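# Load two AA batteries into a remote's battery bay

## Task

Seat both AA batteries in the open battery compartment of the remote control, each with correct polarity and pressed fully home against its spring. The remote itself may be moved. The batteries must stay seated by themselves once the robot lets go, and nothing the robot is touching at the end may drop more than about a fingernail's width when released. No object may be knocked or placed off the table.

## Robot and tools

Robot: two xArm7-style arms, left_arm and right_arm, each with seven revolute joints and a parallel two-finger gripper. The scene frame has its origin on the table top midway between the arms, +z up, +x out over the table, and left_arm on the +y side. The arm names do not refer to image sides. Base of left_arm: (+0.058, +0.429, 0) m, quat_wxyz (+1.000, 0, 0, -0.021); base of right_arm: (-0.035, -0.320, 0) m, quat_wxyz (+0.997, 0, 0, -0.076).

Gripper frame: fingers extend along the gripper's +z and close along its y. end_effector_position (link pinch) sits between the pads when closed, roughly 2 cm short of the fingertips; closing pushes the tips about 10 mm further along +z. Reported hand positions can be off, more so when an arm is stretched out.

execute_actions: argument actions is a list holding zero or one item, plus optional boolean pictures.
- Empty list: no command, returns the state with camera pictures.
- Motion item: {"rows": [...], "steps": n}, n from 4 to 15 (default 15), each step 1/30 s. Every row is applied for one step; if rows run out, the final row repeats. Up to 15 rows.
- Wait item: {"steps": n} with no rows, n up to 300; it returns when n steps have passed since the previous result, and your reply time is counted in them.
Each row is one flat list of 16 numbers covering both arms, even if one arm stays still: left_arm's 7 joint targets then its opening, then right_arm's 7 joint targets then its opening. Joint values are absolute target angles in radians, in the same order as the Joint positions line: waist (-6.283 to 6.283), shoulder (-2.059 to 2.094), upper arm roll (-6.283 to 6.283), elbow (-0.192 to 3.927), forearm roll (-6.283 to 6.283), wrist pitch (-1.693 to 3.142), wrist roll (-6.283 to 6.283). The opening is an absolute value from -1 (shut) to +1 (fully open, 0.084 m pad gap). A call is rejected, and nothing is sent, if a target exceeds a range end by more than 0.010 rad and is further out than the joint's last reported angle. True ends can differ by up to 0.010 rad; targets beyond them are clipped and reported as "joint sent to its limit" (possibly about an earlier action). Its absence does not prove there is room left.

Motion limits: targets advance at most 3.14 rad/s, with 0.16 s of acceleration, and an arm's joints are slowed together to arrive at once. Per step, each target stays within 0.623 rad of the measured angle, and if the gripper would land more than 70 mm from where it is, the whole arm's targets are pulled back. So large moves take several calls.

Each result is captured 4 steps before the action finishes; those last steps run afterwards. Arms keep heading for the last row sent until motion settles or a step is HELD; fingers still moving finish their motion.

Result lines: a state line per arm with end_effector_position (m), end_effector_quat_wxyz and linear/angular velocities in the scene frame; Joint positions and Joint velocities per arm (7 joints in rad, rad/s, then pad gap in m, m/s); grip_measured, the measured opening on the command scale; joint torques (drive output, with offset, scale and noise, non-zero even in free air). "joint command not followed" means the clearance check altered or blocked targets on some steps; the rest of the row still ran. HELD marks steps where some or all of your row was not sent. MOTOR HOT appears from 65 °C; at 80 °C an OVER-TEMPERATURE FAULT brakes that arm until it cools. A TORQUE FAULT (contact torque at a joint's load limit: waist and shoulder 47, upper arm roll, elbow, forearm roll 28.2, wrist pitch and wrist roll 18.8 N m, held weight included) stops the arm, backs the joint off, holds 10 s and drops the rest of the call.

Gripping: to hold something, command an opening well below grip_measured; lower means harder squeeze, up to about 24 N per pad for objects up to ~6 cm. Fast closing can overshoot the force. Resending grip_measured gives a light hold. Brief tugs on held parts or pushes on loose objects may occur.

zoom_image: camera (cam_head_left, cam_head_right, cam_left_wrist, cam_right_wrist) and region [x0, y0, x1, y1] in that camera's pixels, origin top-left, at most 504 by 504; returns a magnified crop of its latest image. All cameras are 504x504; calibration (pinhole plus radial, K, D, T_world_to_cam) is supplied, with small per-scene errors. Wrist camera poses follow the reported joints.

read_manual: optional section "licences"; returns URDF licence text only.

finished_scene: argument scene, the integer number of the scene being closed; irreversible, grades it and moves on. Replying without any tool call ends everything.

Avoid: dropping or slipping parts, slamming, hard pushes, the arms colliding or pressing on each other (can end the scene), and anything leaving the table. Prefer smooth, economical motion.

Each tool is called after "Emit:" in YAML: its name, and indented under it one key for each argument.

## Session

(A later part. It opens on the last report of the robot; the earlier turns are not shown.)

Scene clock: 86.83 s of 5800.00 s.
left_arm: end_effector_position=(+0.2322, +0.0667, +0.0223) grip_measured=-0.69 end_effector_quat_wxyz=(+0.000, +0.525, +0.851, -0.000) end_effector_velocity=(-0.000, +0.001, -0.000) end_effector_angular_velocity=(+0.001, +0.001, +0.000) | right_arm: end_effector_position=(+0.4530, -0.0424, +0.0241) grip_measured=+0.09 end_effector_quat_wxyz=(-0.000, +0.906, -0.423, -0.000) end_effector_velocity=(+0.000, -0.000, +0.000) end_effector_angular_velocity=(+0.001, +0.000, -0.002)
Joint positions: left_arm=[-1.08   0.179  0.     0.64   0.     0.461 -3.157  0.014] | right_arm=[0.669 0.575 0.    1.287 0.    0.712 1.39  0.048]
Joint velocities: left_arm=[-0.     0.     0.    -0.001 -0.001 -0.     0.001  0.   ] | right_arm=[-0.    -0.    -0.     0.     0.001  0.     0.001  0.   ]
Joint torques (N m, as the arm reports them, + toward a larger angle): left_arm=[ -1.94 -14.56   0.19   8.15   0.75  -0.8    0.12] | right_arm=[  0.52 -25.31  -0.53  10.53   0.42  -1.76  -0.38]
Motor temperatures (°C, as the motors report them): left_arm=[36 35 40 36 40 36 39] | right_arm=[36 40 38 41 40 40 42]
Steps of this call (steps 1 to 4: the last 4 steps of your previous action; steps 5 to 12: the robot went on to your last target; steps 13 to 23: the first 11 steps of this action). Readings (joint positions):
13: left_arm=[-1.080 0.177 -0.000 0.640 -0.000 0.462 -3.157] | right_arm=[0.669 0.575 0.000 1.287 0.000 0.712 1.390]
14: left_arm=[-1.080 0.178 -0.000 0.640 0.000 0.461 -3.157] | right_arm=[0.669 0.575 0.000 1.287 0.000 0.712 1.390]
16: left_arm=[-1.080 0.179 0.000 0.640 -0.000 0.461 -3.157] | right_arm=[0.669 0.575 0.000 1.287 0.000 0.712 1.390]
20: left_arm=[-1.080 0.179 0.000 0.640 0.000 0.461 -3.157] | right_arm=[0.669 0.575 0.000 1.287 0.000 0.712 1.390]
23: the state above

Emit:
execute_actions:
  actions:
    - {"rows":[[-1.08,0.14,0,0.645,0,0.505,-3.157,-0.85,0.6694,0.5752,0,1.2869,0,0.7117,1.39,-0.3],[-1.08,0.09,0,0.65,0,0.56,-3.157,-0.85,0.6694,0.5752,0,1.2869,0,0.7117,1.39,-0.3],[-1.08,0.0441,0,0.6558,0,0.6117,-3.157,-0.85,0.6694,0.5752,0,1.2869,0,0.7117,1.39,-0.3],[-1.08,0.0441,0,0.6558,0,0.6117,-3.157,-0.85,0.6694,0.5752,0,1.2869,0,0.7117,1.39,-0.3],[-1.08,0.0441,0,0.6558,0,0.6117,-3.157,-0.85,0.6694,0.5752,0,1.2869,0,0.7117,1.39,-0.3],[-1.04,0.09,0,0.75,0,0.69,-3.159,-0.85,0.6694,0.5752,0,1.2869,0,0.7117,1.39,-0.3],[-1.0,0.15,0,0.85,0,0.77,-3.161,-0.85,0.6694,0.5752,0,1.2869,0,0.7117,1.39,-0.3],[-0.96,0.21,0,0.95,0,0.85,-3.163,-0.85,0.6694,0.5752,0,1.2869,0,0.7117,1.39,-0.3],[-0.92,0.27,0,1.04,0,0.93,-3.165,-0.85,0.6694,0.5752,0,1.2869,0,0.7117,1.39,-0.3],[-0.88,0.335,0,1.125,0,1.0,-3.167,-0.85,0.6694,0.5752,0,1.2869,0,0.7117,1.39,-0.3],[-0.856,0.383,0,1.1914,0,1.0559,-3.169,-0.85,0.6694,0.5752,0,1.2869,0,0.7117,1.39,-0.3]],"steps":15}

Emit:
execute_actions:
  actions:
    - {"rows":[[-0.856,0.383,0,1.1914,0,1.0559,-3.169,-0.85,0.6694,0.5752,0,1.2869,0,0.7117,1.39,-0.3]],"steps":12}
  pictures: true

Scene clock: 88.30 s of 5800.00 s.
left_arm: end_effector_position=(+0.2764, +0.0536, +0.0835) grip_measured=-0.69 end_effector_quat_wxyz=(-0.036, +0.489, +0.871, +0.021) end_effector_velocity=(+0.543, -0.095, +0.036) end_effector_angular_velocity=(+0.666, +0.381, +1.012) | right_arm: end_effector_position=(+0.4530, -0.0424, +0.0241) grip_measured=+0.09 end_effector_quat_wxyz=(-0.000, +0.906, -0.423, -0.000) end_effector_velocity=(-0.000, -0.000, +0.000) end_effector_angular_velocity=(-0.001, -0.000, +0.001)
Joint positions: left_arm=[-0.996  0.153 -0.005  0.866 -0.     0.797 -3.161  0.014] | right_arm=[0.669 0.575 0.    1.287 0.    0.712 1.39  0.048]
Joint velocities: left_arm=[ 0.901  1.405  0.068  2.161  0.     1.523 -0.044  0.   ] | right_arm=[ 0.    -0.     0.     0.    -0.001  0.    -0.     0.   ]
Joint torques (N m, as the arm reports them, + toward a larger angle): left_arm=[  3.59 -11.48   4.15   6.85   0.74  -0.29   0.21] | right_arm=[  0.54 -25.36  -0.49  10.47   0.51  -1.79  -0.35]
Motor temperatures (°C, as the motors report them): left_arm=[36 35 40 36 40 36 39] | right_arm=[36 40 38 41 40 40 42]
Steps of this call (steps 1 to 4: the last 4 steps of your previous action; steps 5 to 15: the robot went on to your last target; steps 16 to 33: nothing new was sent; steps 34 to 44: the first 11 steps of this action). Readings (joint positions):
34: left_arm=[-1.080 0.179 0.000 0.640 -0.000 0.461 -3.157] | right_arm=[0.669 0.575 0.000 1.287 0.000 0.712 1.390]
35: left_arm=[-1.080 0.173 -0.000 0.640 -0.000 0.471 -3.157] | right_arm=[0.669 0.575 0.000 1.287 0.000 0.712 1.390]
37: left_arm=[-1.080 0.123 0.000 0.641 -0.000 0.534 -3.157] | right_arm=[0.669 0.575 0.000 1.287 0.000 0.712 1.390]
41: left_arm=[-1.068 0.051 -0.003 0.693 0.000 0.648 -3.158] | right_arm=[0.669 0.575 0.000 1.287 0.000 0.712 1.390]
44: the state above

Scene clock: 88.70 s of 5800.00 s.
left_arm: end_effector_position=(+0.2938, +0.0521, +0.0836) grip_measured=-0.69 end_effector_quat_wxyz=(-0.049, +0.474, +0.879, +0.027) end_effector_velocity=(+0.011, +0.006, -0.001) end_effector_angular_velocity=(+0.004, -0.003, +0.026) | right_arm: end_effector_position=(+0.4530, -0.0424, +0.0241) grip_measured=+0.09 end_effector_quat_wxyz=(-0.000, +0.906, -0.423, -0.000) end_effector_velocity=(-0.000, +0.000, -0.000) end_effector_angular_velocity=(-0.001, +0.000, +0.001)
Joint positions: left_arm=[-0.966  0.2   -0.002  0.936 -0.     0.848 -3.163  0.014] | right_arm=[0.669 0.575 0.    1.287 0.    0.712 1.39  0.048]
Joint velocities: left_arm=[ 0.01   0.004  0.017  0.004  0.002  0.001 -0.001 -0.   ] | right_arm=[ 0.001 -0.    -0.    -0.001 -0.001  0.     0.     0.   ]
Joint torques (N m, as the arm reports them, + toward a larger angle): left_arm=[ -2.7  -16.83  -0.6    9.73   0.8   -0.61   0.06] | right_arm=[  0.58 -25.45  -0.5   10.43   0.39  -1.78  -0.36]
Motor temperatures (°C, as the motors report them): left_arm=[36 35 40 36 40 36 39] | right_arm=[36 40 38 41 40 40 42]
Kept back: nothing.
A step of this action was HELD (marked below), so the last 4 steps of it were dropped. An arm can still carry out its HELD step.
Steps of this call (steps 1 to 4: the last 4 steps of your previous action; steps 5 to 12: the first 8 steps of this action). Readings (joint positions):
2: left_arm=[-0.956 0.216 0.009 0.954 0.000 0.849 -3.163] | right_arm=[0.669 0.575 0.000 1.287 0.000 0.712 1.390] HELD
3: left_arm=[-0.955 0.211 0.013 0.944 0.000 0.849 -3.163] | right_arm=[0.669 0.575 0.000 1.287 0.000 0.712 1.390] HELD
4: left_arm=[-0.958 0.206 0.009 0.937 0.000 0.849 -3.163] | right_arm=[0.669 0.575 0.000 1.287 0.000 0.712 1.390] HELD
5: left_arm=[-0.962 0.204 0.002 0.934 0.000 0.849 -3.163] | right_arm=[0.669 0.575 0.000 1.287 0.000 0.712 1.390] HELD
6: left_arm=[-0.966 0.202 -0.003 0.933 -0.000 0.849 -3.163] | right_arm=[0.669 0.575 0.000 1.287 0.000 0.712 1.390] HELD
7: left_arm=[-0.968 0.200 -0.006 0.934 -0.000 0.849 -3.163] | right_arm=[0.669 0.575 0.000 1.287 0.000 0.712 1.390] HELD
8: left_arm=[-0.968 0.200 -0.007 0.934 -0.000 0.848 -3.163] | right_arm=[0.669 0.575 0.000 1.287 -0.000 0.712 1.390] HELD
9: left_arm=[-0.968 0.199 -0.006 0.935 -0.000 0.848 -3.163] | right_arm=[0.669 0.575 0.000 1.287 0.000 0.712 1.390] HELD
10: left_arm=[-0.968 0.199 -0.004 0.935 -0.000 0.848 -3.163] | right_arm=[0.669 0.575 0.000 1.287 0.000 0.712 1.390] HELD
11: left_arm=[-0.967 0.199 -0.003 0.936 -0.000 0.848 -3.163] | right_arm=[0.669 0.575 0.000 1.287 0.000 0.712 1.390] HELD
12: the state above HELD
joint command not followed: on one or more control steps a check withheld the commanded joint targets of the left arm, and it was not sent them on those steps. On the call's last step the targets were still withheld.
cause: the commanded joint targets would bring a part of the robot too close to another arm (a part of this arm just beyond joint 6 (wrist pitch) and a part of the other arm just beyond its joint 6 (wrist pitch)); next, command targets that bring no part of the robot closer to that arm.
camera_calibration (this result's frames):
cam_left_wrist: T_world_to_cam=[[0.831187, 0.555943, 0.00751213, -0.242728], [0.552534, -0.824434, -0.122533, -0.0388478], [-0.061928, 0.105998, -0.992436, 0.226347], [0, 0, 0, 1]] pos_world=[0.237234, 0.0789231, 0.221698]
cam_right_wrist: T_world_to_cam=[[-0.776158, -0.630359, 0.0150704, 0.354971], [-0.630529, 0.776055, -0.0130754, 0.385838], [-0.00345326, -0.0196509, -0.999801, 0.157813], [0, 0, 0, 1]] pos_world=[0.519341, -0.0725714, 0.157477]

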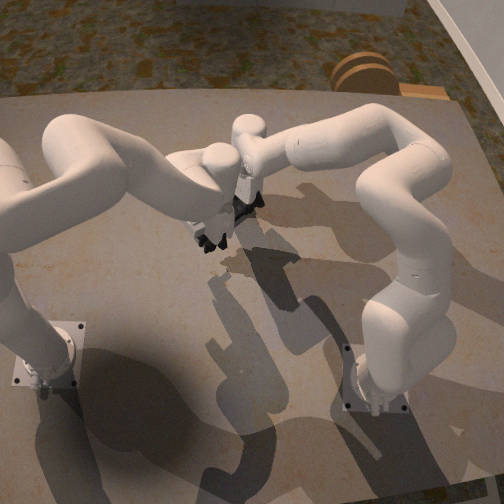

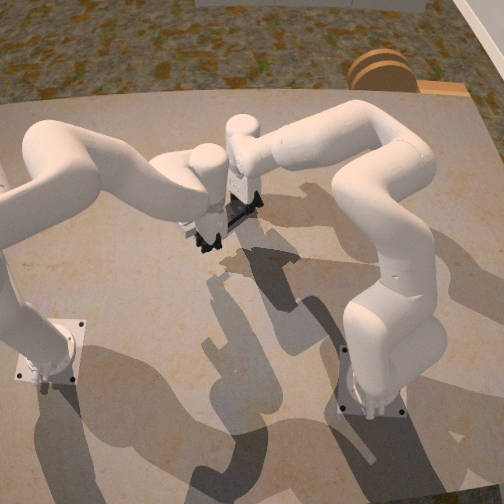

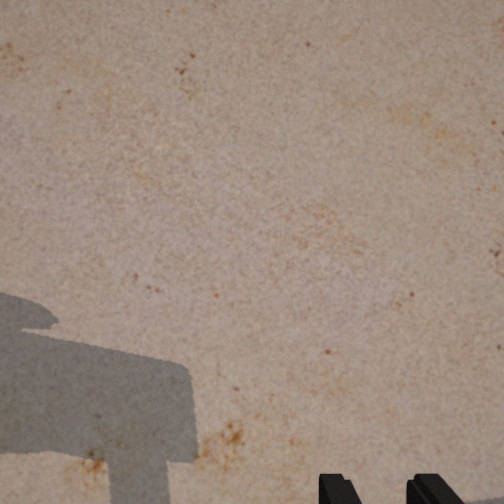

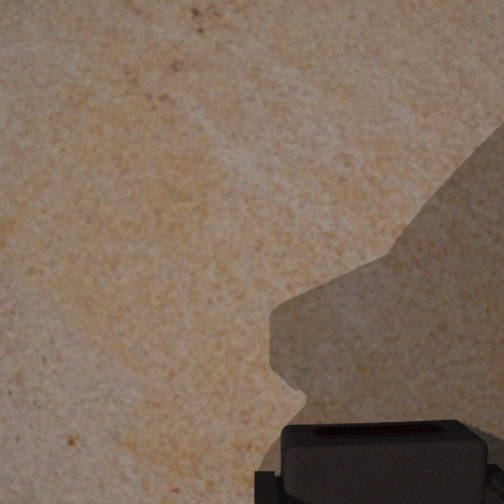

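Emit:
execute_actions:
  actions:
    - {"rows":[[-0.966,0.2,0,0.936,0,0.848,-3.163,-0.85,0.6694,0.5752,0,1.2869,0,0.7117,1.39,0.3],[-0.966,0.2,0,0.936,0,0.848,-3.163,-0.85,0.6694,0.5752,0,1.2869,0,0.7117,1.39,0.5],[-0.966,0.2,0,0.936,0,0.848,-3.163,-0.85,0.6694,0.570,0,1.2869,0,0.717,1.39,0.6],[-0.966,0.2,0,0.936,0,0.848,-3.163,-0.85,0.6694,0.568,0,1.2869,0,0.719,1.39,0.6],[-0.966,0.2,0,0.936,0,0.848,-3.163,-0.85,0.652,0.573,0,1.298,0,0.725,1.373,0.6],[-0.966,0.2,0,0.936,0,0.848,-3.163,-0.85,0.635,0.579,0,1.309,0,0.73,1.356,0.6],[-0.966,0.2,0,0.936,0,0.848,-3.163,-0.85,0.618,0.585,0,1.32,0,0.735,1.339,0.6],[-0.966,0.2,0,0.936,0,0.848,-3.163,-0.85,0.601,0.591,0,1.331,0,0.74,1.321,0.6],[-0.966,0.2,0,0.936,0,0.848,-3.163,-0.85,0.584,0.597,0,1.342,0,0.745,1.304,0.6],[-0.966,0.2,0,0.936,0,0.848,-3.163,-0.85,0.5666,0.603,0,1.3521,0,0.749,1.287,0.6]],"steps":15}
  pictures: true

Scene clock: 90.63 s of 5800.00 s.
left_arm: end_effector_position=(+0.2949, +0.0527, +0.0835) grip_measured=-0.69 end_effector_quat_wxyz=(-0.049, +0.473, +0.879, +0.028) end_effector_velocity=(-0.001, +0.000, -0.000) end_effector_angular_velocity=(+0.001, +0.001, +0.000) | right_arm: end_effector_position=(+0.4852, -0.0798, +0.0294) grip_measured=+0.59 end_effector_quat_wxyz=(-0.000, +0.906, -0.423, +0.001) end_effector_velocity=(+0.195, -0.285, -0.003) end_effector_angular_velocity=(-0.038, -0.014, -0.135)
Joint positions: left_arm=[-0.966  0.2   -0.     0.936 -0.     0.848 -3.163  0.014] | right_arm=[ 0.586  0.596 -0.001  1.341  0.     0.744  1.307  0.069]
Joint velocities: left_arm=[-0.001 -0.     0.    -0.002 -0.    -0.    -0.001 -0.   ] | right_arm=[-0.516  0.17  -0.074  0.283  0.002  0.116 -0.444 -0.   ]
Joint torques (N m, as the arm reports them, + toward a larger angle): left_arm=[ -1.76 -17.29   0.32  10.08   0.56  -0.67   0.14] | right_arm=[  6.45 -27.27   1.59   9.05   0.41  -1.63  -0.09]
Motor temperatures (°C, as the motors report them): left_arm=[36 35 40 36 40 36 39] | right_arm=[36 40 38 41 40 40 42]
Steps of this call (steps 1 to 47: nothing new was sent; steps 48 to 58: the first 11 steps of this action). Readings (joint positions):
48: left_arm=[-0.966 0.200 -0.002 0.937 -0.000 0.848 -3.163] | right_arm=[0.669 0.575 0.000 1.287 0.000 0.712 1.390]
49: left_arm=[-0.966 0.200 -0.001 0.937 -0.000 0.848 -3.163] | right_arm=[0.669 0.575 0.000 1.287 0.000 0.712 1.390]
51: left_arm=[-0.966 0.200 -0.000 0.936 -0.000 0.848 -3.163] | right_arm=[0.669 0.573 0.000 1.287 0.000 0.714 1.390]
55: left_arm=[-0.966 0.200 0.000 0.936 0.000 0.848 -3.163] | right_arm=[0.640 0.578 0.005 1.309 0.000 0.729 1.356]
58: the state above
camera_calibration (this result's frames):
cam_left_wrist: T_world_to_cam=[[0.829698, 0.558155, 0.00800489, -0.243691], [0.554788, -0.822937, -0.122411, -0.0397575], [-0.0617366, 0.106005, -0.992447, 0.226181], [0, 0, 0, 1]] pos_world=[0.238211, 0.0793235, 0.221556]
cam_right_wrist: T_world_to_cam=[[-0.777061, -0.629268, 0.0140348, 0.356799], [-0.629422, 0.776937, -0.0140662, 0.434808], [-0.00205278, -0.0197641, -0.999803, 0.161797], [0, 0, 0, 1]] pos_world=[0.551265, -0.110098, 0.162874]

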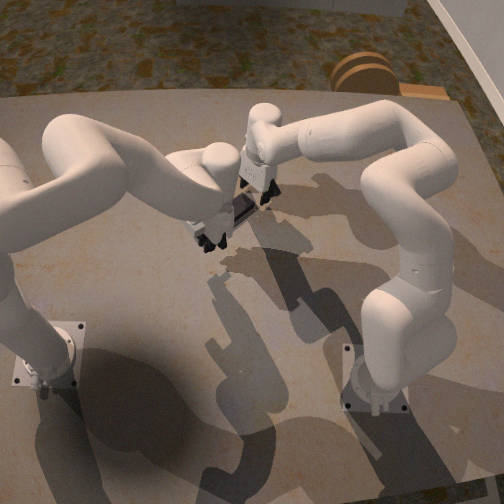

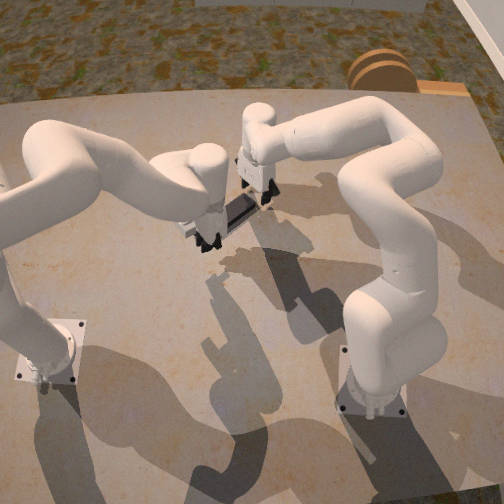

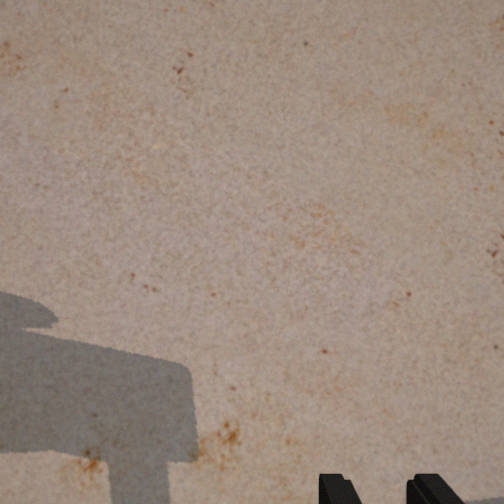

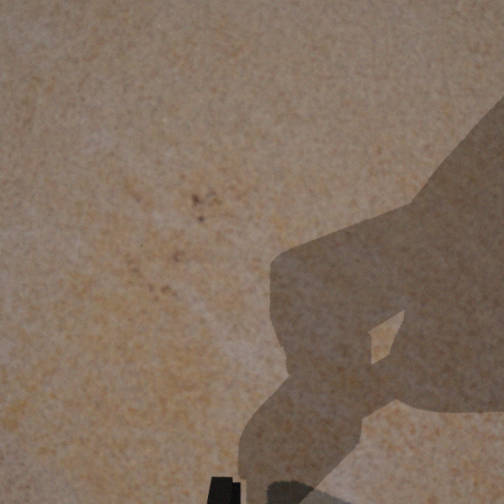

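Emit:
execute_actions:
  actions:
    - {"rows":[[-0.95,0.225,0,0.97,0,0.878,-3.164,-0.85,0.5666,0.603,0,1.3521,0,0.749,1.287,0.6],[-0.935,0.25,0,1.01,0,0.908,-3.165,-0.85,0.5666,0.603,0,1.3521,0,0.749,1.287,0.6],[-0.92,0.275,0,1.045,0,0.938,-3.166,-0.85,0.5666,0.603,0,1.3521,0,0.749,1.287,0.6],[-0.905,0.30,0,1.08,0,0.965,-3.167,-0.85,0.5666,0.603,0,1.3521,0,0.749,1.287,0.6],[-0.89,0.325,0,1.115,0,0.995,-3.168,-0.85,0.5666,0.603,0,1.3521,0,0.749,1.287,0.6],[-0.875,0.35,0,1.15,0,1.025,-3.169,-0.85,0.5666,0.603,0,1.3521,0,0.749,1.287,0.6],[-0.863,0.37,0,1.175,0,1.045,-3.169,-0.85,0.5666,0.603,0,1.3521,0,0.749,1.287,0.6],[-0.856,0.383,0,1.1914,0,1.0559,-3.169,-0.85,0.5666,0.603,0,1.3521,0,0.749,1.287,0.6]],"steps":15}
  pictures: true

Scene clock: 91.23 s of 5800.00 s.
left_arm: end_effector_position=(+0.3543, +0.0624, +0.0754) grip_measured=-0.69 end_effector_quat_wxyz=(-0.109, +0.415, +0.901, +0.055) end_effector_velocity=(+0.036, +0.040, -0.024) end_effector_angular_velocity=(+0.123, +0.085, +0.108) | right_arm: end_effector_position=(+0.4913, -0.0883, +0.0290) grip_measured=+0.59 end_effector_quat_wxyz=(-0.000, +0.906, -0.423, -0.000) end_effector_velocity=(-0.001, +0.003, -0.000) end_effector_angular_velocity=(+0.001, +0.001, +0.005)
Joint positions: left_arm=[-0.855  0.382  0.006  1.187  0.     1.05  -3.169  0.014] | right_arm=[0.567 0.603 0.    1.352 0.    0.749 1.287 0.069]
Joint velocities: left_arm=[ 0.087  0.127  0.022  0.119  0.002  0.141 -0.001 -0.   ] | right_arm=[ 0.002  0.     0.003  0.    -0.     0.    -0.001 -0.   ]
Joint torques (N m, as the arm reports them, + toward a larger angle): left_arm=[-13.48 -24.68  -5.46   9.64   0.22  -0.77   0.15] | right_arm=[  0.17 -25.73  -0.88  10.6    0.45  -1.75  -0.39]
Motor temperatures (°C, as the motors report them): left_arm=[36 35 40 36 40 36 39] | right_arm=[36 40 38 41 40 40 42]
Steps of this call (steps 1 to 4: the last 4 steps of your previous action; steps 5 to 7: the robot went on to your last target; steps 8 to 18: the first 11 steps of this action). Readings (joint positions):
8: left_arm=[-0.966 0.200 -0.000 0.937 0.000 0.849 -3.163] | right_arm=[0.569 0.603 0.004 1.352 0.000 0.749 1.287]
9: left_arm=[-0.963 0.205 -0.001 0.944 -0.000 0.857 -3.163] | right_arm=[0.569 0.603 0.004 1.352 0.000 0.749 1.287]
11: left_arm=[-0.943 0.239 -0.004 0.994 -0.000 0.898 -3.165] | right_arm=[0.568 0.603 0.002 1.352 0.000 0.749 1.287]
15: left_arm=[-0.883 0.336 0.002 1.131 0.000 1.006 -3.168] | right_arm=[0.567 0.603 -0.000 1.352 -0.000 0.749 1.287]
18: the state above
camera_calibration (this result's frames):
cam_left_wrist: T_world_to_cam=[[0.756053, 0.654325, 0.015574, -0.278819], [0.63611, -0.728987, -0.252869, -0.090548], [-0.154105, 0.201089, -0.967375, 0.245648], [0, 0, 0, 1]] pos_world=[0.306256, 0.0670327, 0.219079]
cam_right_wrist: T_world_to_cam=[[-0.775853, -0.630736, 0.0149778, 0.355453], [-0.630905, 0.775751, -0.013016, 0.445844], [-0.00340943, -0.0195481, -0.999803, 0.161998], [0, 0, 0, 1]] pos_world=[0.557616, -0.118501, 0.162446]

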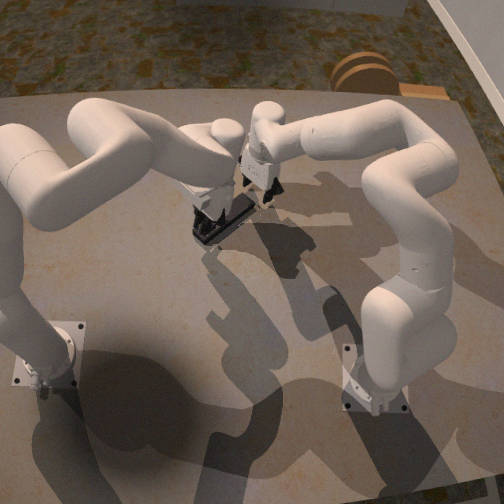

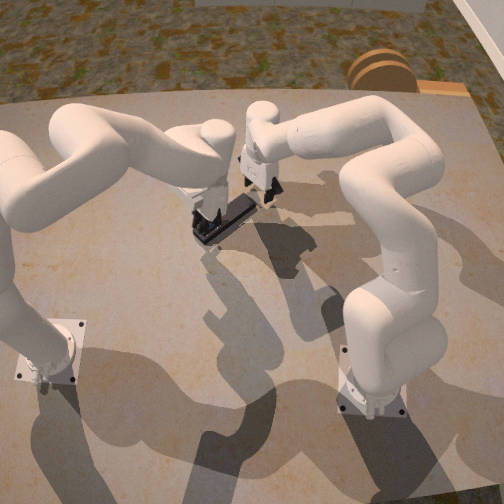

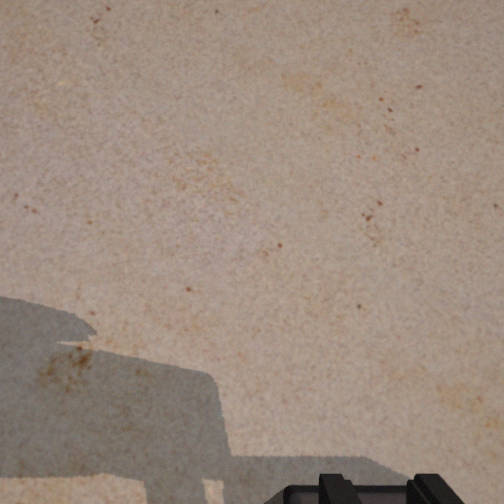

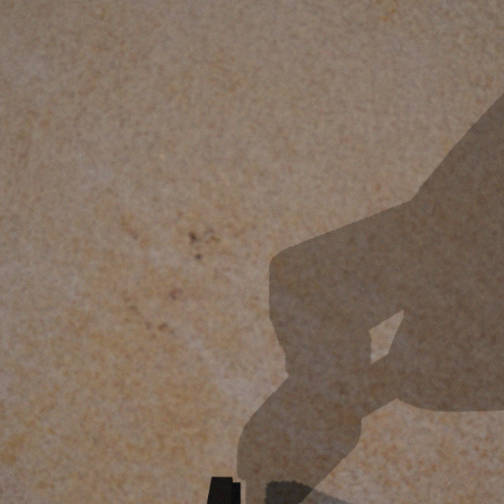

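Emit:
execute_actions:
  actions:
    - {"rows":[[-0.856,0.383,0,1.1914,0,1.0559,-3.169,-0.85,0.5666,0.603,0,1.3521,0,0.749,1.287,0.6]],"steps":5}
  pictures: true

Emit:
zoom_image:
  camera: "cam_left_wrist"
  region: [260,440,504,504]

Scene clock: 91.80 s of 5800.00 s.
left_arm: end_effector_position=(+0.3515, +0.0598, +0.0763) grip_measured=-0.69 end_effector_quat_wxyz=(-0.110, +0.418, +0.900, +0.055) end_effector_velocity=(+0.001, -0.000, +0.000) end_effector_angular_velocity=(-0.001, -0.001, +0.002) | right_arm: end_effector_position=(+0.4914, -0.0885, +0.0290) grip_measured=+0.59 end_effector_quat_wxyz=(-0.000, +0.906, -0.423, +0.000) end_effector_velocity=(+0.000, -0.000, +0.000) end_effector_angular_velocity=(-0.001, -0.001, -0.001)
Joint positions: left_arm=[-0.856  0.383 -0.     1.191 -0.     1.056 -3.169  0.014] | right_arm=[ 0.567  0.603  0.     1.352 -0.     0.749  1.287  0.069]
Joint velocities: left_arm=[ 0.002  0.001  0.     0.003  0.    -0.    -0.001  0.   ] | right_arm=[-0.001 -0.    -0.     0.    -0.001 -0.     0.001  0.   ]
Joint torques (N m, as the arm reports them, + toward a larger angle): left_arm=[ -1.6  -19.59   0.24  10.12   0.66  -0.46   0.12] | right_arm=[  0.4  -25.87  -0.64  10.5    0.34  -1.74  -0.35]
Motor temperatures (°C, as the motors report them): left_arm=[36 35 40 37 40 36 39] | right_arm=[36 40 38 41 40 40 42]
Steps of this call (steps 1 to 4: the last 4 steps of your previous action; steps 5 to 15: the robot went on to your last target; step 16: nothing new was sent; step 17: the first step of this action). Readings (joint positions):
17: the state above
camera_calibration (this result's frames):
cam_left_wrist: T_world_to_cam=[[0.760584, 0.649103, 0.0133005, -0.276119], [0.630243, -0.733255, -0.255207, -0.0879361], [-0.155903, 0.202489, -0.966795, 0.247087], [0, 0, 0, 1]] pos_world=[0.303954, 0.0647177, 0.220114]
cam_right_wrist: T_world_to_cam=[[-0.776029, -0.63052, 0.0149735, 0.355524], [-0.630688, 0.775926, -0.0131014, 0.445943], [-0.00335763, -0.0196106, -0.999802, 0.161968], [0, 0, 0, 1]] pos_world=[0.557692, -0.118678, 0.162455]

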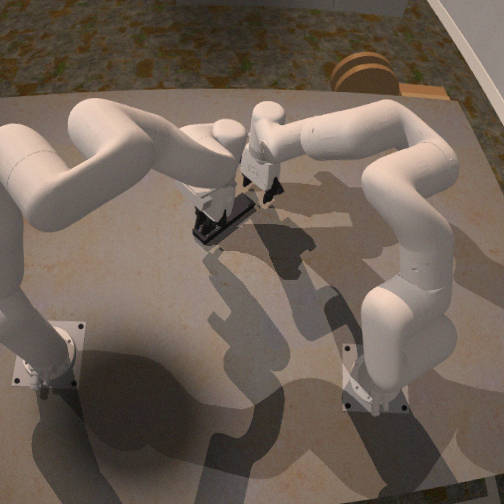

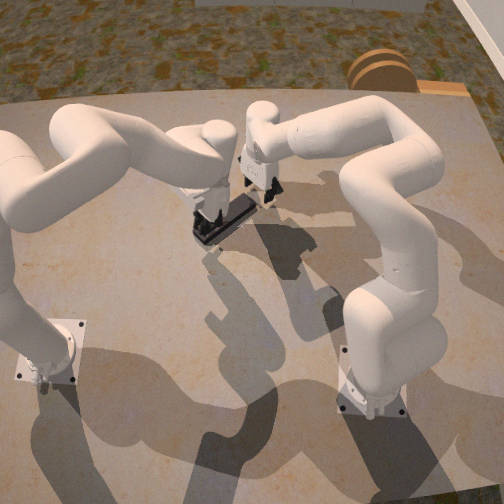

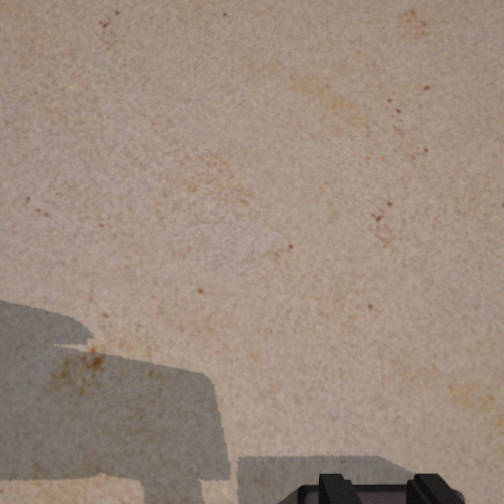

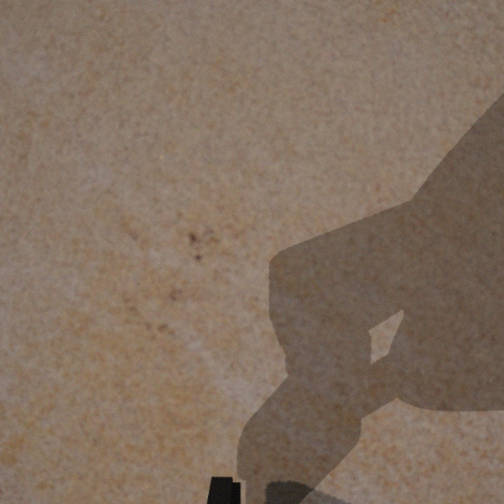

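Region (260, 440, 504, 504) of cam_left_wrist's 504x504 image, scaled by 2.066, with more detail than that image has; it fills the top 132 rows of this view, and the rest is white.

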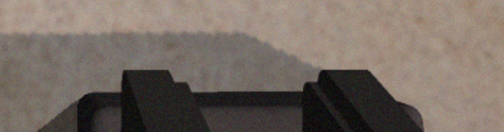

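Emit:
execute_actions:
  actions:
    - {"rows":[[-0.8575,0.392,0,1.189,0,1.047,-3.169,-0.85,0.5666,0.603,0,1.3521,0,0.749,1.287,0.6],[-0.8575,0.401,0,1.1865,0,1.0355,-3.169,-0.85,0.5666,0.603,0,1.3521,0,0.749,1.287,0.6],[-0.8575,0.410,0,1.184,0,1.024,-3.169,-0.85,0.5666,0.603,0,1.3521,0,0.749,1.287,0.6],[-0.8575,0.418,0,1.1815,0,1.0135,-3.169,-0.85,0.5666,0.603,0,1.3521,0,0.749,1.287,0.6],[-0.8575,0.425,0,1.1795,0,1.0045,-3.169,-0.85,0.5666,0.603,0,1.3521,0,0.749,1.287,0.6],[-0.8575,0.431,0,1.178,0,0.997,-3.169,-0.85,0.5666,0.603,0,1.3521,0,0.749,1.287,0.6],[-0.8575,0.436,0,1.1765,0,0.9905,-3.169,-0.85,0.5666,0.603,0,1.3521,0,0.749,1.287,0.6]],"steps":15}
  pictures: true

Scene clock: 92.90 s of 5800.00 s.
left_arm: end_effector_position=(+0.3506, +0.0602, +0.0472) grip_measured=-0.69 end_effector_quat_wxyz=(-0.112, +0.419, +0.899, +0.056) end_effector_velocity=(+0.014, -0.019, +0.016) end_effector_angular_velocity=(-0.055, -0.046, -0.003) | right_arm: end_effector_position=(+0.4914, -0.0885, +0.0290) grip_measured=+0.59 end_effector_quat_wxyz=(-0.000, +0.906, -0.423, +0.000) end_effector_velocity=(+0.001, -0.000, +0.000) end_effector_angular_velocity=(+0.001, -0.001, -0.002)
Joint positions: left_arm=[-0.857  0.436  0.     1.176 -0.     0.991 -3.169  0.014] | right_arm=[ 0.567  0.603 -0.     1.352  0.     0.749  1.287  0.069]
Joint velocities: left_arm=[-0.001 -0.018 -0.001  0.025  0.003 -0.028 -0.002 -0.   ] | right_arm=[-0.001  0.     0.     0.001  0.    -0.     0.001 -0.   ]
Joint torques (N m, as the arm reports them, + toward a larger angle): left_arm=[ -1.71 -20.52   0.17   9.43   0.35  -0.25   0.14] | right_arm=[  0.31 -25.9   -0.76  10.52   0.46  -1.77  -0.39]
Motor temperatures (°C, as the motors report them): left_arm=[36 35 40 37 40 36 39] | right_arm=[36 40 38 41 40 40 42]
Steps of this call (steps 1 to 4: the last 4 steps of your previous action; steps 5 to 15: the robot went on to your last target; steps 16 to 22: nothing new was sent; steps 23 to 33: the first 11 steps of this action). Readings (joint positions):
23: left_arm=[-0.856 0.383 0.000 1.191 -0.000 1.055 -3.169] | right_arm=[0.567 0.603 0.000 1.352 -0.000 0.749 1.287]
24: left_arm=[-0.857 0.386 0.000 1.191 0.000 1.051 -3.169] | right_arm=[0.567 0.603 0.000 1.352 -0.000 0.749 1.287]
26: left_arm=[-0.857 0.400 -0.000 1.188 0.000 1.034 -3.169] | right_arm=[0.567 0.603 -0.000 1.352 -0.000 0.749 1.287]
30: left_arm=[-0.858 0.432 -0.000 1.176 -0.000 0.998 -3.169] | right_arm=[0.567 0.603 0.000 1.352 -0.000 0.749 1.287]
33: the state above
camera_calibration (this result's frames):
cam_left_wrist: T_world_to_cam=[[0.761357, 0.648193, 0.0134791, -0.275459], [0.628755, -0.733137, -0.259186, -0.0937692], [-0.15812, 0.205808, -0.965733, 0.219289], [0, 0, 0, 1]] pos_world=[0.303355, 0.0646734, 0.191184]
cam_right_wrist: T_world_to_cam=[[-0.776034, -0.630513, 0.014974, 0.355526], [-0.630682, 0.775931, -0.0131028, 0.445945], [-0.00335724, -0.019612, -0.999802, 0.161967], [0, 0, 0, 1]] pos_world=[0.557694, -0.118682, 0.162455]

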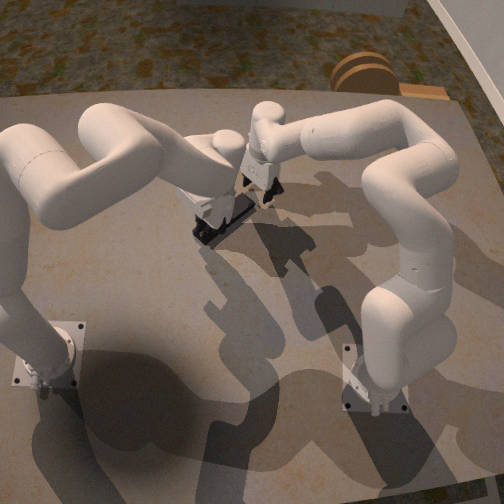

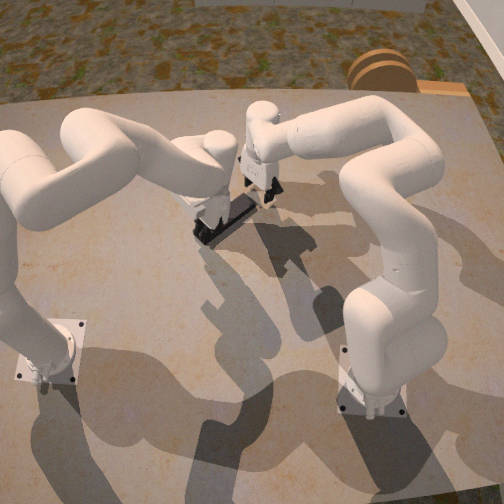

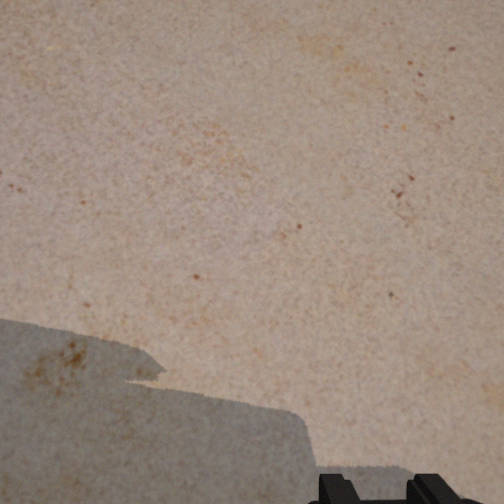

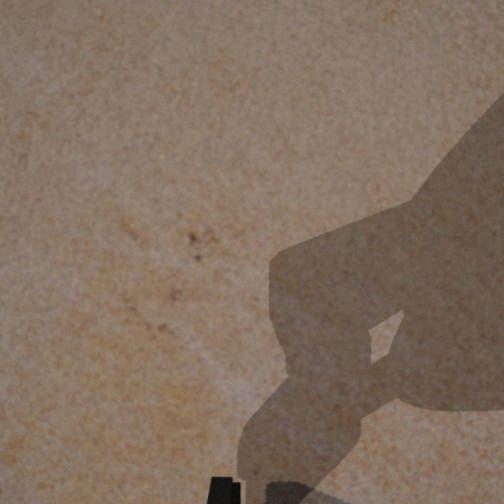

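Emit:
execute_actions:
  actions:
    - {"rows":[[-0.8575,0.437,0,1.1762,0,0.9892,-3.169,-0.72,0.5666,0.603,0,1.3521,0,0.749,1.287,0.6],[-0.8575,0.437,0,1.1762,0,0.9892,-3.169,-0.68,0.5666,0.603,0,1.3521,0,0.749,1.287,0.6],[-0.8575,0.437,0,1.1762,0,0.9892,-3.169,-0.65,0.5666,0.603,0,1.3521,0,0.749,1.287,0.6],[-0.8575,0.437,0,1.1762,0,0.9892,-3.169,-0.62,0.5666,0.603,0,1.3521,0,0.749,1.287,0.6],[-0.8575,0.437,0,1.1762,0,0.9892,-3.169,-0.58,0.5666,0.603,0,1.3521,0,0.749,1.287,0.6],[-0.8575,0.437,0,1.1762,0,0.9892,-3.169,-0.54,0.5666,0.603,0,1.3521,0,0.749,1.287,0.6],[-0.8575,0.437,0,1.1762,0,0.9892,-3.169,-0.5,0.5666,0.603,0,1.3521,0,0.749,1.287,0.6],[-0.8575,0.437,0,1.1762,0,0.9892,-3.169,-0.45,0.5666,0.603,0,1.3521,0,0.749,1.287,0.6],[-0.8575,0.437,0,1.1762,0,0.9892,-3.169,-0.4,0.5666,0.603,0,1.3521,0,0.749,1.287,0.6],[-0.8575,0.42,0,1.18,0,1.01,-3.169,-0.4,0.5666,0.603,0,1.3521,0,0.749,1.287,0.6],[-0.8575,0.40,0,1.186,0,1.036,-3.169,-0.4,0.5666,0.603,0,1.3521,0,0.749,1.287,0.6],[-0.8575,0.37,0,1.19,0,1.07,-3.169,-0.4,0.5666,0.603,0,1.3521,0,0.749,1.287,0.6]],"steps":15}

Scene clock: 93.60 s of 5800.00 s.
left_arm: end_effector_position=(+0.3500, +0.0608, +0.0489) grip_measured=-0.42 end_effector_quat_wxyz=(-0.113, +0.419, +0.899, +0.057) end_effector_velocity=(-0.031, +0.040, +0.092) end_effector_angular_velocity=(+0.124, +0.097, -0.001) | right_arm: end_effector_position=(+0.4914, -0.0885, +0.0290) grip_measured=+0.59 end_effector_quat_wxyz=(-0.000, +0.906, -0.423, +0.000) end_effector_velocity=(-0.000, +0.000, -0.000) end_effector_angular_velocity=(-0.000, +0.001, +0.000)
Joint positions: left_arm=[-0.858  0.433 -0.     1.176 -0.     0.998 -3.169  0.026] | right_arm=[ 0.567  0.603 -0.     1.352 -0.     0.749  1.287  0.069]
Joint velocities: left_arm=[-0.001 -0.204  0.001 -0.     0.001  0.361  0.     0.001] | right_arm=[ 0.     0.001  0.    -0.    -0.    -0.    -0.     0.   ]
Joint torques (N m, as the arm reports them, + toward a larger angle): left_arm=[ -1.74 -29.22   0.08  12.3    0.55  -0.64   0.23] | right_arm=[  0.35 -25.78  -0.75  10.59   0.36  -1.75  -0.34]
Motor temperatures (°C, as the motors report them): left_arm=[36 35 40 37 40 36 39] | right_arm=[36 40 38 41 40 40 42]
Steps of this call (steps 1 to 4: the last 4 steps of your previous action; steps 5 to 10: the robot went on to your last target; steps 11 to 21: the first 11 steps of this action). Readings (joint positions):
11: left_arm=[-0.857 0.436 0.000 1.176 0.000 0.990 -3.169] | right_arm=[0.567 0.603 -0.000 1.352 -0.000 0.749 1.287]
12: left_arm=[-0.857 0.436 0.000 1.176 0.000 0.990 -3.169] | right_arm=[0.567 0.603 0.000 1.352 0.000 0.749 1.287]
14: left_arm=[-0.858 0.437 -0.000 1.176 0.000 0.989 -3.169] | right_arm=[0.567 0.603 -0.000 1.352 0.000 0.749 1.287]
18: left_arm=[-0.857 0.437 0.000 1.176 0.000 0.989 -3.169] | right_arm=[0.567 0.603 -0.000 1.352 -0.000 0.749 1.287]
21: the state above

Emit:
execute_actions:
  actions:
    - {"rows":[[-0.8575,0.36,0,1.19,0,1.08,-3.169,-0.4,0.5666,0.603,0,1.3521,0,0.749,1.287,0.6],[-0.8575,0.34,0,1.15,0,1.0,-3.169,-0.5,0.5666,0.603,0,1.3521,0,0.749,1.287,0.6],[-0.8575,0.31,0,1.07,0,0.84,-3.169,-0.7,0.5666,0.603,0,1.3521,0,0.749,1.287,0.6],[-0.8575,0.275,0,0.98,0,0.66,-3.169,-0.9,0.5666,0.603,0,1.3521,0,0.749,1.287,0.6],[-0.8575,0.24,0,0.89,0,0.48,-3.169,-1,0.5666,0.603,0,1.3521,0,0.749,1.287,0.6],[-0.8575,0.21,0,0.80,0,0.30,-3.169,-1,0.5666,0.603,0,1.3521,0,0.749,1.287,0.6],[-0.8575,0.1807,0,0.7215,0,0.1408,-3.169,-1,0.5666,0.603,0,1.3521,0,0.749,1.287,0.6]],"steps":15}

Emit:
execute_actions:
  actions:
    - {"rows":[[-0.8575,0.1807,0,0.7215,0,0.1408,-3.169,-1,0.5666,0.603,0,1.3521,0,0.749,1.287,0.6]],"steps":10}
  pictures: true

Scene clock: 94.37 s of 5800.00 s.
left_arm: end_effector_position=(+0.3646, +0.0424, +0.0713) grip_measured=-1.00 end_effector_quat_wxyz=(+0.065, +0.421, +0.904, -0.033) end_effector_velocity=(+0.082, -0.103, +0.008) end_effector_angular_velocity=(-1.594, -1.267, -0.001) | right_arm: end_effector_position=(+0.4914, -0.0885, +0.0290) grip_measured=+0.59 end_effector_quat_wxyz=(-0.000, +0.906, -0.423, +0.000) end_effector_velocity=(-0.001, +0.000, -0.001) end_effector_angular_velocity=(-0.001, +0.001, +0.001)
Joint positions: left_arm=[-0.858  0.228 -0.     0.856 -0.     0.482 -3.169  0.   ] | right_arm=[ 0.567  0.603 -0.     1.352  0.     0.749  1.287  0.069]
Joint velocities: left_arm=[-0.    -0.423 -0.    -1.444 -0.    -3.058  0.     0.   ] | right_arm=[ 0.001  0.    -0.    -0.002  0.    -0.    -0.    -0.   ]
Joint torques (N m, as the arm reports them, + toward a larger angle): left_arm=[ -1.55 -19.11   0.14  13.36   0.64  -1.41   0.04] | right_arm=[  0.47 -25.88  -0.76  10.58   0.44  -1.76  -0.37]
Motor temperatures (°C, as the motors report them): left_arm=[36 35 40 37 40 36 39] | right_arm=[36 40 38 42 40 40 42]
Steps of this call (steps 1 to 4: the last 4 steps of your previous action; steps 5 to 12: the robot went on to your last target; steps 13 to 23: the first 11 steps of this action). Readings (joint positions):
13: left_arm=[-0.857 0.371 0.000 1.189 -0.000 1.071 -3.169] | right_arm=[0.567 0.603 -0.000 1.352 -0.000 0.749 1.287]
14: left_arm=[-0.857 0.368 0.000 1.188 -0.000 1.074 -3.169] | right_arm=[0.567 0.603 -0.000 1.352 -0.000 0.749 1.287]
16: left_arm=[-0.857 0.350 0.000 1.173 -0.000 1.054 -3.169] | right_arm=[0.567 0.603 0.000 1.352 0.000 0.749 1.287]
20: left_arm=[-0.858 0.282 -0.000 1.028 0.000 0.785 -3.169] | right_arm=[0.567 0.603 0.000 1.352 0.000 0.749 1.287]
23: the state above

Scene clock: 94.70 s of 5800.00 s.
left_arm: end_effector_position=(+0.3786, +0.0249, +0.0905) grip_measured=-1.00 end_effector_quat_wxyz=(+0.178, +0.414, +0.888, -0.089) end_effector_velocity=(-0.002, +0.003, -0.004) end_effector_angular_velocity=(+0.004, +0.004, +0.001) | right_arm: end_effector_position=(+0.4914, -0.0885, +0.0290) grip_measured=+0.59 end_effector_quat_wxyz=(-0.000, +0.906, -0.423, +0.000) end_effector_velocity=(-0.000, -0.000, -0.000) end_effector_angular_velocity=(+0.000, +0.001, -0.000)
Joint positions: left_arm=[-0.857  0.181  0.     0.724  0.     0.142 -3.169  0.   ] | right_arm=[ 0.567  0.603 -0.     1.352  0.     0.749  1.287  0.069]
Joint velocities: left_arm=[-0.     0.003  0.    -0.01  -0.001 -0.007 -0.001  0.   ] | right_arm=[-0.    -0.     0.    -0.001  0.    -0.    -0.     0.   ]
Joint torques (N m, as the arm reports them, + toward a larger angle): left_arm=[ -1.78 -16.12   0.31   9.23   0.71  -1.36   0.11] | right_arm=[  0.47 -25.83  -0.6   10.61   0.37  -1.78  -0.37]
Motor temperatures (°C, as the motors report them): left_arm=[36 35 40 37 40 36 39] | right_arm=[36 40 38 42 40 40 42]
Steps of this call (steps 1 to 4: the last 4 steps of your previous action; steps 5 to 10: the first 6 steps of this action). Readings (joint positions):
5: left_arm=[-0.858 0.182 -0.000 0.728 0.000 0.161 -3.169] | right_arm=[0.567 0.603 -0.000 1.352 0.000 0.749 1.287]
6: left_arm=[-0.858 0.181 -0.000 0.725 0.000 0.150 -3.169] | right_arm=[0.567 0.603 0.000 1.352 0.000 0.749 1.287]
8: left_arm=[-0.857 0.181 0.000 0.724 0.000 0.143 -3.169] | right_arm=[0.567 0.603 -0.000 1.352 0.000 0.749 1.287]
10: the state above
camera_calibration (this result's frames):
cam_left_wrist: T_world_to_cam=[[0.760574, 0.64918, -0.00964843, -0.272154], [0.603368, -0.701257, 0.379717, -0.175041], [0.239739, -0.294625, -0.925052, 0.130939], [0, 0, 0, 1]] pos_world=[0.281216, 0.0925063, 0.184966]
cam_right_wrist: T_world_to_cam=[[-0.776034, -0.630514, 0.0149741, 0.355526], [-0.630682, 0.77593, -0.0131027, 0.445945], [-0.0033574, -0.019612, -0.999802, 0.161967], [0, 0, 0, 1]] pos_world=[0.557694, -0.118682, 0.162454]

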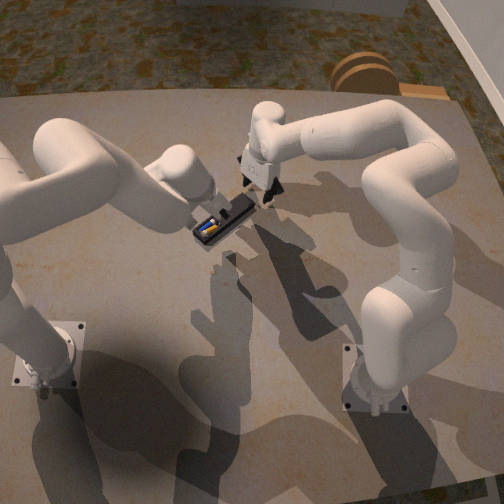

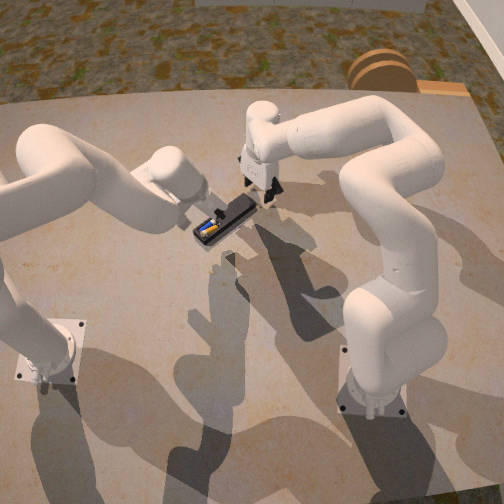

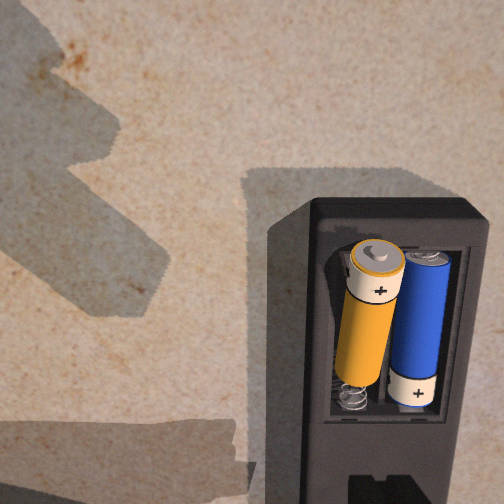

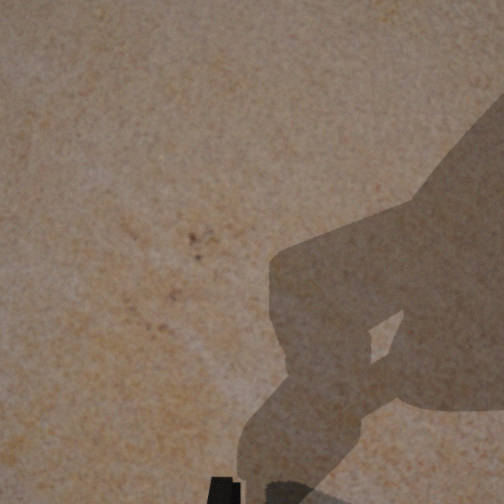

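Emit:
execute_actions:
  actions: []

Scene clock: 95.33 s of 5800.00 s.
left_arm: end_effector_position=(+0.3782, +0.0254, +0.0900) grip_measured=-1.00 end_effector_quat_wxyz=(+0.178, +0.414, +0.888, -0.089) end_effector_velocity=(-0.001, +0.001, -0.001) end_effector_angular_velocity=(+0.002, +0.000, -0.003) | right_arm: end_effector_position=(+0.4914, -0.0885, +0.0290) grip_measured=+0.59 end_effector_quat_wxyz=(-0.000, +0.906, -0.423, +0.000) end_effector_velocity=(+0.000, -0.000, +0.000) end_effector_angular_velocity=(+0.000, -0.001, -0.002)
Joint positions: left_arm=[-0.857  0.181  0.     0.722 -0.     0.141 -3.169  0.   ] | right_arm=[ 0.567  0.603  0.     1.352 -0.     0.749  1.287  0.069]
Joint velocities: left_arm=[ 0.    -0.    -0.    -0.002  0.002 -0.     0.001  0.   ] | right_arm=[-0.001 -0.001  0.    -0.     0.    -0.     0.001  0.   ]
Joint torques (N m, as the arm reports them, + toward a larger angle): left_arm=[ -1.87 -16.03   0.18   9.4    0.51  -1.26   0.08] | right_arm=[  0.49 -25.83  -0.63  10.55   0.45  -1.77  -0.28]
Motor temperatures (°C, as the motors report them): left_arm=[36 35 40 37 40 36 39] | right_arm=[36 40 38 42 40 40 42]
Kept back: nothing.
Steps of this call (steps 1 to 4: the last 4 steps of your previous action; steps 5 to 15: the robot went on to your last target; steps 16 to 19: nothing new was sent). Readings (joint positions):
1: left_arm=[-0.857 0.181 0.000 0.723 0.000 0.142 -3.169] | right_arm=[0.567 0.603 -0.000 1.352 0.000 0.749 1.287]
2: left_arm=[-0.857 0.181 0.000 0.723 0.000 0.142 -3.169] | right_arm=[0.567 0.603 -0.000 1.352 0.000 0.749 1.287]
4: left_arm=[-0.857 0.181 0.000 0.722 0.000 0.141 -3.169] | right_arm=[0.567 0.603 -0.000 1.352 0.000 0.749 1.287]
8: left_arm=[-0.857 0.181 0.000 0.722 0.000 0.141 -3.169] | right_arm=[0.567 0.603 -0.000 1.352 -0.000 0.749 1.287]
19: the state above
All arms were judged still, so your last target was given up. Only a new action makes them travel on or press farther. Fingers that are still opening or closing keep moving.
camera_calibration (this result's frames):
cam_left_wrist: T_world_to_cam=[[0.760599, 0.649151, -0.00963372, -0.272168], [0.603474, -0.701452, 0.37919, -0.174257], [0.239394, -0.294225, -0.925269, 0.130902], [0, 0, 0, 1]] pos_world=[0.280833, 0.0929593, 0.184574]
cam_right_wrist: T_world_to_cam=[[-0.776034, -0.630514, 0.0149739, 0.355526], [-0.630683, 0.77593, -0.0131027, 0.445945], [-0.00335729, -0.0196119, -0.999802, 0.161967], [0, 0, 0, 1]] pos_world=[0.557694, -0.118682, 0.162455]

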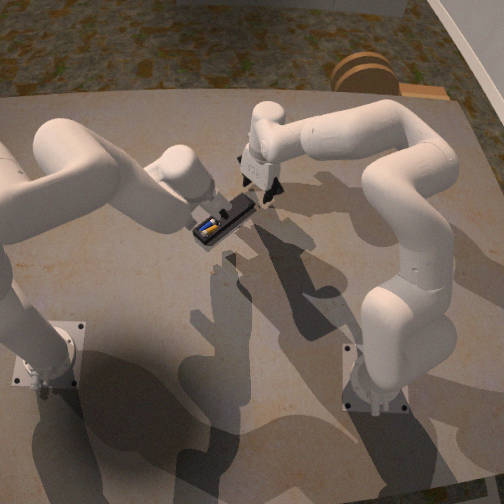

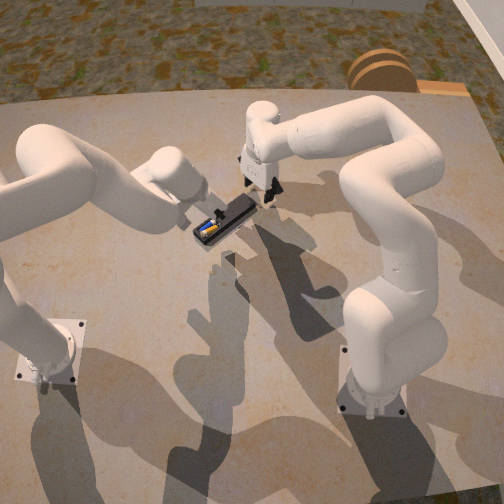

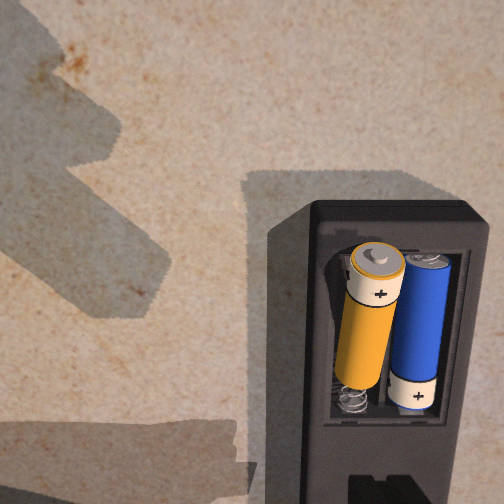

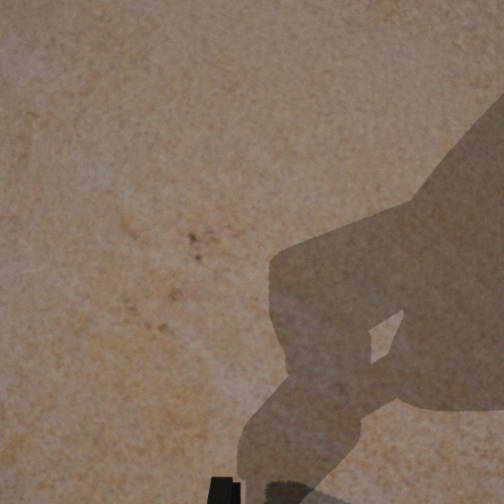

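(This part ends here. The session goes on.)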